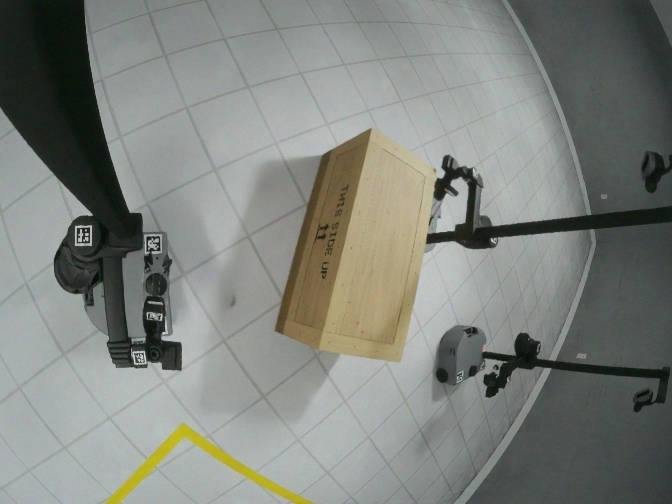

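Emit:
{"name": "execute_actions", "arguments": {
  "actions": [
    {"r1":{"base":{"rotate_rad":-0.2}},"r2":{"base":{"rotate_rad":-2.16},"joints":{"head_pan_rad":0,"head_tilt_rad":-1.1}}}
  ],
  "cameras": []
}}

Emit:
{"name": "execute_actions", "arguments": {
  "actions": [
    {"r1":{"base":{"translate_m":0.43}},"r2":{"base":{"translate_m":0.4}}}
  ],
  "cameras": ["r1_nav_camera","r2_nav_camera"]
}}

Emit:
{"name": "execute_actions", "arguments": {
  "actions": [
    {"r1":{"base":{"translate_m":0.3}},"r3":{"base":{"translate_m":0.3}}}
  ],
  "cameras": ["r1_nav_camera","r2_nav_camera"]
}}

Scene clock: 142.90 s.
r1.base_odometry: x=+0.206 y=+0.933 heading=+0.287 (m, m, rad; r1's odometry frame)
r1.turned_by_wheels: -0.200 (rad since the last result)
r1.turned_by_imu: -0.199 (rad since the last result)
r1.base_tilt: forward=-1.9 right=-0.5 (deg)
r1.lidar_m: 0.52 0.57 0.86 2.26 2.05 2.06 2.54 1.40 3.39 2.99 2.71 1.79
r1.head_depth_mm: 2746 2341 1926 1637 1415 1240 1115 / 2670 2168 1916 1623 1399 1241 1108 / 2964 1978 1894 1547 1374 1237 1101 / 2923 2286 1875 1134 1147 1221 1099 / 2907 2288 1871 1127 1199 1210 1095 / 2884 2250 1845 1123 1234 1210 1086 / 2744 1262 1313 1108 1287 1218 1080
r1.base_status: done
r1.joint_positions: lift_m=+0.270 arm_m=-0.003 wrist_yaw_rad=+3.001 wrist_pitch_rad=-0.416 wrist_roll_rad=+0.017 gripper_m=+0.037 head_pan_rad=+0.007 head_tilt_rad=-0.989
r1.joint_status: not commanded
r1.motor_effort: left_wheel=+2(7) right_wheel=-3(6) lift_m=+19(19) arm_m=+0(0) wrist_yaw_rad=-1(1) wrist_pitch_rad=+6(6) wrist_roll_rad=+0(0) gripper_m=+1(0) head_pan_rad=-1(2) head_tilt_rad=-4(5) (%)
r1.hand_pose: x=+0.0102 y=+0.0802 z=+0.2833 quat_wxyz=(+0.195, +0.706, +0.096, +0.674) (m; r1's base frame)
r1.wrist_depth_mm: - - - - - - 602 / - - - - - - 600 / 931 - 934 934 952 860 602 / 712 - 712 725 719 721 595 / 589 576 621 593 599 584 570 / 503 502 - 516 525 502 494 / 449 - - - 424 430 435
r2.base_odometry: x=-0.600 y=+0.000 heading=-2.160 (m, m, rad; r2's odometry frame)
r2.turned_by_wheels: -2.160 (rad since the last result)
r2.turned_by_imu: -2.187 (rad since the last result)
r2.base_tilt: forward=-1.1 right=+1.9 (deg)
r2.lidar_m: 0.87 2.95 4.44 1.93 1.41 1.36 1.41 1.94 4.21 4.37 3.47 0.92
r2.head_depth_mm: 1403 1243 1350 1406 1322 1227 1135 / 1390 1275 1435 1431 1315 1213 1128 / 1944 1252 1498 1430 1309 1213 - / 1925 1238 1453 1411 1301 1204 - / 1759 1214 1401 1408 1294 1195 - / 1745 1644 1537 1404 1287 1191 - / 1810 1679 1520 1390 1277 1187 1112
r2.base_status: done
r2.joint_positions: lift_m=+0.271 arm_m=-0.001 wrist_yaw_rad=+2.999 wrist_pitch_rad=-0.420 wrist_roll_rad=-0.020 gripper_m=+0.037 head_pan_rad=-0.007 head_tilt_rad=-1.087
r2.joint_status: all done
r2.motor_effort: left_wheel=+2(16) right_wheel=-2(5) lift_m=+13(13) arm_m=+0(0) wrist_yaw_rad=+1(1) wrist_pitch_rad=+8(7) wrist_roll_rad=+0(0) gripper_m=+0(1) head_pan_rad=+3(42) head_tilt_rad=-6(29) (%)
r2.hand_pose: x=+0.0106 y=+0.0774 z=+0.2829 quat_wxyz=(+0.196, +0.693, +0.100, +0.686) (m; r2's base frame)
r2.wrist_depth_mm: - - - - - - - / - - - - - - - / - - 977 963 933 904 868 / 796 764 737 721 707 686 667 / 628 614 - 586 591 561 553 / 519 516 - - 454 474 469 / 455 - - - 420 411 404
r3.base_odometry: x=-2.452 y=-0.761 heading=+2.415 (m, m, rad; r3's odometry frame)
r3.turned_by_wheels: +0.000 (rad since the last result)
r3.turned_by_imu: +0.000 (rad since the last result)
r3.base_tilt: forward=-0.7 right=+1.3 (deg)
r3.lidar_m: - - 0.15 0.24 1.19 1.04 2.80 4.30 4.28 2.70 2.51 -
r3.head_depth_mm: 1618 1521 1405 1323 1253 1185 1122 / 1625 1514 1421 1314 1241 1200 - / 1628 1512 1419 945 896 861 - / 1634 1521 1425 948 895 864 - / 1653 1532 1429 950 896 1056 - / 1648 1528 1431 951 897 1185 - / 1662 1396 1439 959 904 1191 1152
r3.base_status: not commanded
r3.joint_positions: lift_m=+0.270 arm_m=+0.001 wrist_yaw_rad=+3.002 wrist_pitch_rad=-0.420 wrist_roll_rad=+0.020 gripper_m=+0.037 head_pan_rad=+0.000 head_tilt_rad=-1.190
r3.joint_status: not commanded
r3.motor_effort: left_wheel=+0(1) right_wheel=+1(1) lift_m=+31(31) arm_m=+0(0) wrist_yaw_rad=-1(2) wrist_pitch_rad=+7(7) wrist_roll_rad=+0(0) gripper_m=-1(0) head_pan_rad=-1(0) head_tilt_rad=-7(5) (%)
r3.hand_pose: x=+0.0100 y=+0.0762 z=+0.2822 quat_wxyz=(+0.197, +0.707, +0.097, +0.673) (m; r3's base frame)
r3.wrist_depth_mm: - - - - 188 146 152 / - - - - 178 107 93 / 831 827 818 743 182 102 74 / 656 653 665 625 190 103 71 / 539 543 - 530 159 104 72 / 466 - - - 177 106 73 / - - - - 207 104 73
pictures: none
No camera images: the call's "cameras" was empty. Leave "cameras" out to get every camera's image.

Scene clock: 146.13 s.
r1.base_odometry: x=+0.619 y=+1.054 heading=+0.287 (m, m, rad; r1's odometry frame)
r1.turned_by_wheels: +0.000 (rad since the last result)
r1.turned_by_imu: +0.002 (rad since the last result)
r1.base_tilt: forward=-2.0 right=-0.4 (deg)
r1.lidar_m: - - 0.15 2.56 2.32 2.34 2.88 1.79 3.71 2.68 2.48 -
r1.head_depth_mm: 2468 2246 1943 1620 1417 1247 1112 / 2746 2328 1229 1551 1404 1238 1107 / 2858 2328 1338 1476 1397 916 1070 / 2955 2281 1313 1503 986 871 805 / 2887 2273 1876 1592 977 868 809 / 2910 2248 1857 1586 966 861 851 / 2839 2216 1842 1190 967 860 1039
r1.base_status: done
r1.joint_positions: lift_m=+0.270 arm_m=-0.003 wrist_yaw_rad=+3.001 wrist_pitch_rad=-0.416 wrist_roll_rad=+0.017 gripper_m=+0.037 head_pan_rad=+0.007 head_tilt_rad=-0.989
r1.joint_status: not commanded
r1.motor_effort: left_wheel=+2(9) right_wheel=-2(7) lift_m=+18(18) arm_m=+0(1) wrist_yaw_rad=-2(2) wrist_pitch_rad=+6(6) wrist_roll_rad=+0(0) gripper_m=-1(0) head_pan_rad=-2(2) head_tilt_rad=-4(6) (%)
r1.hand_pose: x=+0.0102 y=+0.0802 z=+0.2833 quat_wxyz=(+0.195, +0.706, +0.096, +0.674) (m; r1's base frame)
r1.wrist_depth_mm: - - - - 270 200 208 / - - - - 275 154 120 / 925 - 929 873 283 155 108 / 715 - 705 701 289 157 108 / 587 585 618 599 263 161 109 / 500 501 - 523 240 162 110 / 449 - - - 344 159 113
r2.base_odometry: x=-0.822 y=-0.333 heading=-2.160 (m, m, rad; r2's odometry frame)
r2.turned_by_wheels: +0.000 (rad since the last result)
r2.turned_by_imu: -0.001 (rad since the last result)
r2.base_tilt: forward=-1.2 right=+1.7 (deg)
r2.lidar_m: 0.48 0.48 4.24 2.42 1.77 1.71 1.77 2.42 4.40 4.28 0.74 0.55
r2.head_depth_mm: 1986 1758 1121 1145 1185 1218 1135 / 1956 1744 1118 1210 1304 1215 1129 / 1939 1724 1110 1142 1306 1210 - / 1910 1719 1102 1087 1299 1204 - / 1111 1335 1098 1038 1290 1198 - / 1187 1439 1105 1342 1284 1189 - / 1883 1154 1523 1381 1279 1188 1116
r2.base_status: done
r2.joint_positions: lift_m=+0.271 arm_m=-0.001 wrist_yaw_rad=+2.999 wrist_pitch_rad=-0.420 wrist_roll_rad=-0.020 gripper_m=+0.037 head_pan_rad=-0.007 head_tilt_rad=-1.087
r2.joint_status: not commanded
r2.motor_effort: left_wheel=+3(15) right_wheel=-1(3) lift_m=+13(13) arm_m=+0(0) wrist_yaw_rad=+1(1) wrist_pitch_rad=+7(8) wrist_roll_rad=+0(0) gripper_m=+1(0) head_pan_rad=+4(3) head_tilt_rad=-6(6) (%)
r2.hand_pose: x=+0.0106 y=+0.0774 z=+0.2829 quat_wxyz=(+0.196, +0.693, +0.100, +0.686) (m; r2's base frame)
r2.wrist_depth_mm: - - - - - - - / - - - - - - - / - - 992 944 915 884 856 / 786 763 738 724 711 688 679 / 624 620 - 580 590 560 551 / 522 517 - - 460 475 468 / 456 - - - 417 408 408
r3.base_odometry: x=-2.452 y=-0.761 heading=+2.415 (m, m, rad; r3's odometry frame)
r3.turned_by_wheels: +0.000 (rad since the last result)
r3.turned_by_imu: +0.000 (rad since the last result)
r3.base_tilt: forward=-0.7 right=+1.3 (deg)
r3.lidar_m: - - 0.15 0.24 2.45 2.45 2.79 4.29 4.28 2.70 2.51 -
r3.head_depth_mm: 1613 1508 1421 1324 1249 1190 1121 / 1642 1515 1415 1321 1245 1202 - / 1629 1522 1419 947 897 858 - / 1622 1522 1431 949 892 863 - / 1637 1534 1420 954 896 1061 - / 1655 1544 1423 958 897 1189 - / 1663 1536 1253 955 904 1197 1151
r3.base_status: not commanded
r3.joint_positions: lift_m=+0.270 arm_m=+0.001 wrist_yaw_rad=+3.002 wrist_pitch_rad=-0.420 wrist_roll_rad=+0.020 gripper_m=+0.037 head_pan_rad=+0.000 head_tilt_rad=-1.190
r3.joint_status: not commanded
r3.motor_effort: left_wheel=+0(0) right_wheel=+1(1) lift_m=+31(31) arm_m=+0(0) wrist_yaw_rad=-1(2) wrist_pitch_rad=+7(7) wrist_roll_rad=+0(0) gripper_m=+0(0) head_pan_rad=+0(0) head_tilt_rad=-6(6) (%)
r3.hand_pose: x=+0.0100 y=+0.0762 z=+0.2822 quat_wxyz=(+0.197, +0.707, +0.097, +0.673) (m; r3's base frame)
r3.wrist_depth_mm: - - - - 188 146 152 / 685 677 - - 178 107 93 / 547 655 823 749 182 101 74 / 585 627 645 615 191 103 71 / 546 547 - 532 160 104 72 / 467 - - - 177 106 73 / - - - - 206 104 73
pictures: r1_nav_camera (sideways: a quarter turn counterclockwise sets it upright), r2_nav_camera (sideways: a quarter turn counterclockwise sets it upright)
Images, in order (width x height): r1_nav_camera 672x504, r2_nav_camera 672x504.

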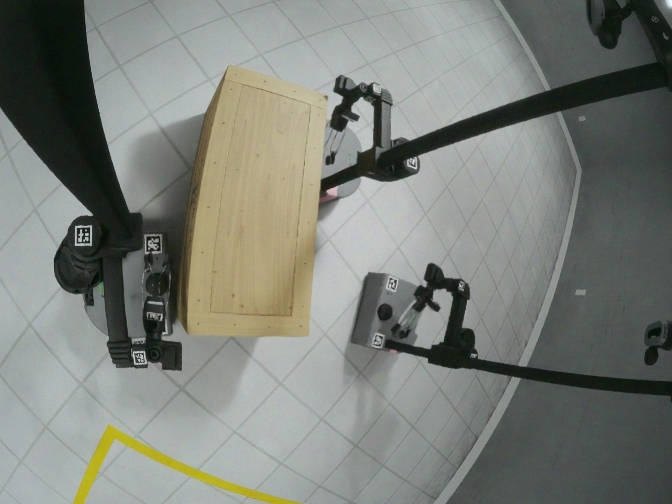

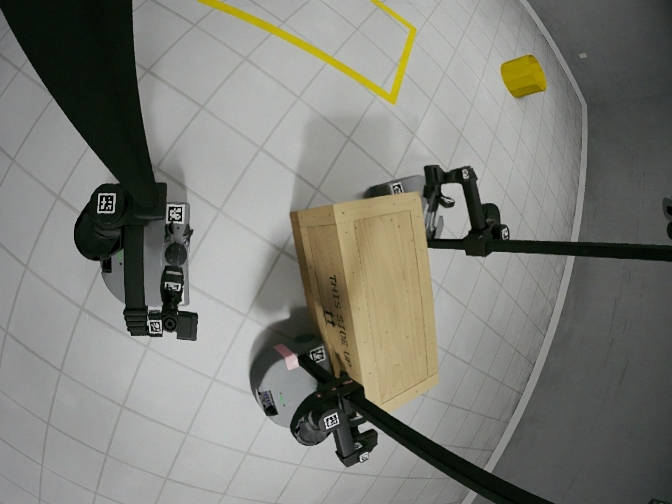

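Scene clock: 149.47 s.
r1.base_odometry: x=+0.906 y=+1.140 heading=+0.288 (m, m, rad; r1's odometry frame)
r1.turned_by_wheels: +0.001 (rad since the last result)
r1.turned_by_imu: -0.110 (rad since the last result)
r1.base_tilt: forward=-2.1 right=-0.4 (deg)
r1.lidar_m: - - 0.15 0.21 2.35 2.35 2.72 1.83 3.73 2.82 2.70 -
r1.head_depth_mm: 2344 2360 1916 1638 1405 1246 1115 / 2496 2196 1871 1623 1406 1239 1115 / 2697 2319 1251 1472 1395 1190 1071 / 2843 2293 1301 1466 1377 869 782 / 2902 2276 1781 1550 1372 862 778 / 2851 2255 1857 1570 1374 858 781 / 2819 2233 1829 1567 1188 857 779
r1.base_status: translate_m off_target (by the wheels' count: +0.2996 of +0.3000)
r1.joint_positions: lift_m=+0.270 arm_m=-0.003 wrist_yaw_rad=+3.010 wrist_pitch_rad=-0.419 wrist_roll_rad=+0.017 gripper_m=+0.037 head_pan_rad=+0.003 head_tilt_rad=-0.991
r1.joint_status: not commanded
r1.on_its_own: left_wheel is at rest, and its effort (+43) is outside its rest range (-18 to +18); right_wheel is at rest, and its effort (+38) is outside its rest range (-18 to +18)
r1.motor_effort: left_wheel=+43(65) right_wheel=+38(79) lift_m=+22(22) arm_m=+0(0) wrist_yaw_rad=-11(11) wrist_pitch_rad=+8(8) wrist_roll_rad=+0(0) gripper_m=+2(2) head_pan_rad=-1(2) head_tilt_rad=-4(5) (%)
r1.hand_pose: x=+0.0082 y=+0.0800 z=+0.2823 quat_wxyz=(+0.194, +0.705, +0.100, +0.675) (m; r1's base frame)
r1.wrist_depth_mm: - - - 291 190 202 201 / - - - 330 137 116 117 / 893 - 907 359 136 90 84 / 715 - 696 387 140 86 68 / 584 577 624 555 142 88 63 / 491 497 - - 131 90 64 / 445 - - - 182 92 66
r2.base_odometry: x=-0.822 y=-0.333 heading=-2.160 (m, m, rad; r2's odometry frame)
r2.turned_by_wheels: +0.000 (rad since the last result)
r2.turned_by_imu: -0.001 (rad since the last result)
r2.base_tilt: forward=-1.0 right=+1.9 (deg)
r2.lidar_m: 0.48 0.48 4.25 2.42 1.77 1.70 1.77 2.42 4.39 4.31 3.14 0.55
r2.head_depth_mm: 1974 1746 1124 1145 1194 1223 1136 / 1964 1735 1117 1216 1304 1217 1127 / 1930 1730 1106 1148 1308 1208 - / 1899 1692 1103 1079 1301 1203 - / 1119 1437 1096 1036 1287 1195 - / 1882 1195 1103 1350 1290 1188 - / 1883 1103 1522 1392 1282 1189 1112
r2.base_status: not commanded
r2.joint_positions: lift_m=+0.271 arm_m=-0.001 wrist_yaw_rad=+2.999 wrist_pitch_rad=-0.420 wrist_roll_rad=-0.020 gripper_m=+0.037 head_pan_rad=-0.007 head_tilt_rad=-1.087
r2.joint_status: not commanded
r2.motor_effort: left_wheel=+2(2) right_wheel=-1(2) lift_m=+13(13) arm_m=+0(0) wrist_yaw_rad=+1(1) wrist_pitch_rad=+8(8) wrist_roll_rad=+0(0) gripper_m=+1(0) head_pan_rad=+4(3) head_tilt_rad=-5(5) (%)
r2.hand_pose: x=+0.0106 y=+0.0774 z=+0.2829 quat_wxyz=(+0.196, +0.693, +0.100, +0.686) (m; r2's base frame)
r2.wrist_depth_mm: - - - - - - - / - - - - - - - / - - 987 953 907 874 843 / 781 772 738 725 708 688 669 / 630 618 - 584 587 566 548 / 520 515 - - 456 477 469 / 460 - - - 416 410 407
r3.base_odometry: x=-2.676 y=-0.563 heading=+2.416 (m, m, rad; r3's odometry frame)
r3.turned_by_wheels: +0.001 (rad since the last result)
r3.turned_by_imu: +0.015 (rad since the last result)
r3.base_tilt: forward=-0.8 right=+1.3 (deg)
r3.lidar_m: - - 0.15 0.21 2.46 2.46 2.82 4.29 4.28 2.67 2.56 -
r3.head_depth_mm: 1619 1512 1405 1318 1252 1180 1124 / 1627 1520 1414 1310 1247 1200 - / 1639 1526 1418 946 894 858 - / 1648 1528 1417 951 895 860 - / 1648 1524 1435 954 898 867 - / 1644 1532 1437 956 900 1173 - / 1641 1540 1256 953 900 1182 1154
r3.base_status: translate_m off_target (by the wheels' count: +0.2997 of +0.3000)
r3.joint_positions: lift_m=+0.270 arm_m=+0.001 wrist_yaw_rad=+3.004 wrist_pitch_rad=-0.420 wrist_roll_rad=+0.020 gripper_m=+0.037 head_pan_rad=+0.000 head_tilt_rad=-1.190
r3.joint_status: not commanded
r3.on_its_own: left_wheel is at rest, and its effort (+48) is outside its rest range (-18 to +18); right_wheel is at rest, and its effort (+45) is outside its rest range (-18 to +18)
r3.motor_effort: left_wheel=+48(85) right_wheel=+45(78) lift_m=+30(31) arm_m=+0(0) wrist_yaw_rad=-3(3) wrist_pitch_rad=+7(7) wrist_roll_rad=+0(0) gripper_m=+1(1) head_pan_rad=+0(0) head_tilt_rad=-7(6) (%)
r3.hand_pose: x=+0.0095 y=+0.0763 z=+0.2822 quat_wxyz=(+0.196, +0.706, +0.098, +0.673) (m; r3's base frame)
r3.wrist_depth_mm: - - - 643 169 146 153 / 678 685 - 707 153 99 93 / 555 677 824 759 157 87 69 / 589 655 653 602 165 88 61 / 550 546 - 539 150 89 62 / 465 - - - 139 90 62 / - - - - 178 89 63
pictures: r1_nav_camera (sideways: a quarter turn counterclockwise sets it upright), r2_nav_camera (sideways: a quarter turn counterclockwise sets it upright)
Images, in order (width x height): r1_nav_camera 672x504, r2_nav_camera 672x504.

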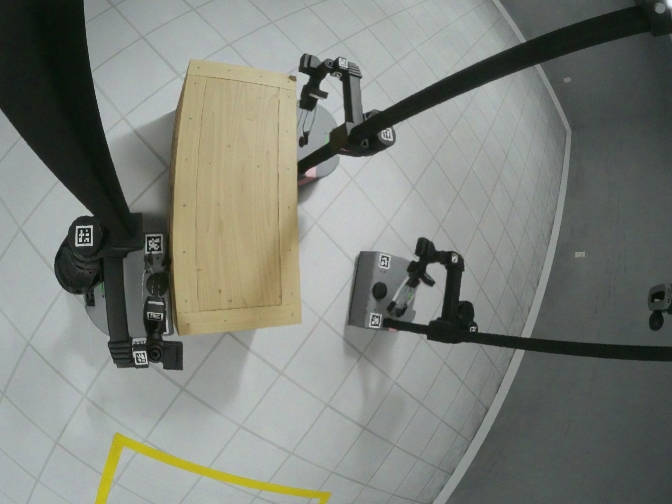

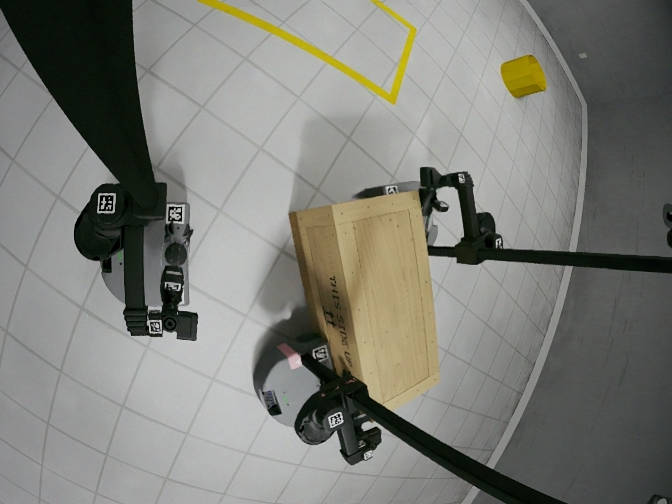

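Emit:
{"name": "execute_actions", "arguments": {
  "actions": [
    {"r2":{"base":{"translate_m":0.39}},"r1":{"base":{"translate_m":0.0}},"r3":{"base":{"translate_m":0.0}}}
  ],
  "cameras": ["r1_nav_camera","r2_nav_camera"]
}}

Scene clock: 155.63 s.
r1.base_odometry: x=+0.906 y=+1.140 heading=+0.288 (m, m, rad; r1's odometry frame)
r1.turned_by_wheels: +0.000 (rad since the last result)
r1.turned_by_imu: +0.002 (rad since the last result)
r1.base_tilt: forward=-2.0 right=-0.4 (deg)
r1.lidar_m: - - 0.15 0.21 2.35 2.35 2.71 1.83 3.74 2.81 2.69 -
r1.head_depth_mm: 2303 2378 1922 1628 1412 1241 1110 / 480 564 1860 1604 1409 1234 1112 / 2722 2307 1843 931 1348 1196 1072 / 2839 2266 1889 1035 1050 869 784 / 2937 2253 1876 1041 1024 863 783 / 2853 2218 1850 1557 987 856 785 / 2789 2208 1839 1573 1188 858 776
r1.base_status: translate_m off_target (by the wheels' count: -0.0002 of +0.0000)
r1.joint_positions: lift_m=+0.270 arm_m=-0.003 wrist_yaw_rad=+3.010 wrist_pitch_rad=-0.419 wrist_roll_rad=+0.017 gripper_m=+0.037 head_pan_rad=+0.003 head_tilt_rad=-0.991
r1.joint_status: not commanded
r1.motor_effort: left_wheel=+17(32) right_wheel=+17(29) lift_m=+22(22) arm_m=+1(0) wrist_yaw_rad=-11(11) wrist_pitch_rad=+8(8) wrist_roll_rad=+0(0) gripper_m=+2(3) head_pan_rad=-1(1) head_tilt_rad=-4(4) (%)
r1.hand_pose: x=+0.0082 y=+0.0800 z=+0.2823 quat_wxyz=(+0.194, +0.705, +0.100, +0.675) (m; r1's base frame)
r1.wrist_depth_mm: - - - 292 191 201 200 / - - - 324 137 116 116 / 932 - 891 358 136 89 84 / 729 - 711 388 140 86 68 / 575 573 605 556 141 88 63 / 493 501 - - 131 90 64 / 445 - - - 180 92 66
r2.base_odometry: x=-1.039 y=-0.657 heading=-2.160 (m, m, rad; r2's odometry frame)
r2.turned_by_wheels: +0.000 (rad since the last result)
r2.turned_by_imu: -0.001 (rad since the last result)
r2.base_tilt: forward=-1.1 right=+1.9 (deg)
r2.lidar_m: - - 0.15 2.89 2.12 2.04 2.13 2.90 4.59 0.38 0.20 0.15
r2.head_depth_mm: 1981 1761 1578 1026 936 1054 1098 / 1949 1744 1574 1016 935 1171 1128 / 1937 1725 1559 1011 930 1037 - / 1889 1691 1530 1002 921 883 - / 1851 929 941 1067 920 869 - / 1894 1697 981 981 915 855 - / 1871 1688 1460 993 1266 1183 1113
r2.base_status: done
r2.joint_positions: lift_m=+0.271 arm_m=-0.001 wrist_yaw_rad=+2.999 wrist_pitch_rad=-0.420 wrist_roll_rad=-0.020 gripper_m=+0.037 head_pan_rad=-0.007 head_tilt_rad=-1.087
r2.joint_status: not commanded
r2.motor_effort: left_wheel=+2(15) right_wheel=-2(4) lift_m=+13(13) arm_m=+0(0) wrist_yaw_rad=+1(1) wrist_pitch_rad=+7(7) wrist_roll_rad=+0(0) gripper_m=+0(0) head_pan_rad=+3(3) head_tilt_rad=-5(6) (%)
r2.hand_pose: x=+0.0106 y=+0.0774 z=+0.2829 quat_wxyz=(+0.196, +0.693, +0.100, +0.686) (m; r2's base frame)
r2.wrist_depth_mm: - - - - - 192 179 / - - - - 188 134 110 / - - 975 939 200 138 105 / 787 768 741 732 214 145 109 / 628 612 - 587 207 154 113 / 518 516 - - 261 162 119 / 456 - - - 268 161 124
r3.base_odometry: x=-2.676 y=-0.563 heading=+2.416 (m, m, rad; r3's odometry frame)
r3.turned_by_wheels: +0.000 (rad since the last result)
r3.turned_by_imu: +0.000 (rad since the last result)
r3.base_tilt: forward=-0.7 right=+1.3 (deg)
r3.lidar_m: - - 0.15 0.21 2.46 2.46 2.83 4.29 4.29 2.66 2.57 -
r3.head_depth_mm: 1625 1516 1410 1329 1245 1180 1124 / 1621 1515 1418 1316 1247 1201 - / 1622 1515 1429 944 893 861 - / 1641 1531 1417 948 896 859 - / 1645 1524 1430 953 895 866 - / 1656 1526 1432 953 899 1177 - / 1653 1532 1255 960 900 1171 1142
r3.base_status: translate_m off_target (by the wheels' count: -0.0001 of +0.0000)
r3.joint_positions: lift_m=+0.270 arm_m=+0.001 wrist_yaw_rad=+3.004 wrist_pitch_rad=-0.420 wrist_roll_rad=+0.020 gripper_m=+0.037 head_pan_rad=+0.000 head_tilt_rad=-1.190
r3.joint_status: not commanded
r3.on_its_own: left_wheel is at rest, and its effort (+20) is outside its rest range (-18 to +18); right_wheel is at rest, and its effort (+21) is outside its rest range (-18 to +18)
r3.motor_effort: left_wheel=+20(35) right_wheel=+21(33) lift_m=+31(31) arm_m=+0(0) wrist_yaw_rad=-3(3) wrist_pitch_rad=+7(7) wrist_roll_rad=+0(0) gripper_m=+1(0) head_pan_rad=+0(0) head_tilt_rad=-8(7) (%)
r3.hand_pose: x=+0.0095 y=+0.0763 z=+0.2822 quat_wxyz=(+0.196, +0.706, +0.098, +0.673) (m; r3's base frame)
r3.wrist_depth_mm: - - 682 575 169 146 152 / - - 676 610 153 99 93 / 831 751 500 514 157 87 69 / 647 627 498 539 165 88 61 / 540 539 - 536 150 89 61 / 463 - - - 138 90 62 / - - - - 178 89 63
pictures: r1_nav_camera (sideways: a quarter turn counterclockwise sets it upright), r2_nav_camera (sideways: a quarter turn counterclockwise sets it upright)
Images, in order (width x height): r1_nav_camera 672x504, r2_nav_camera 672x504.

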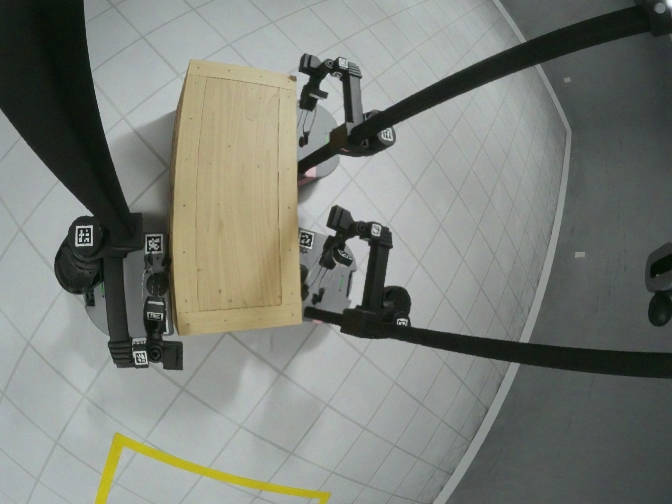

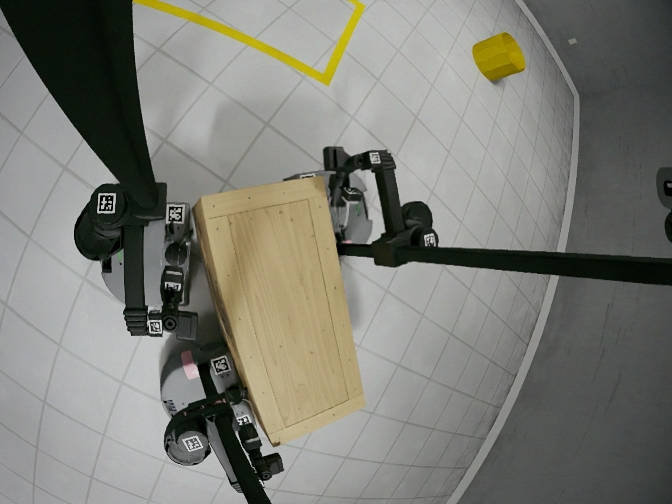

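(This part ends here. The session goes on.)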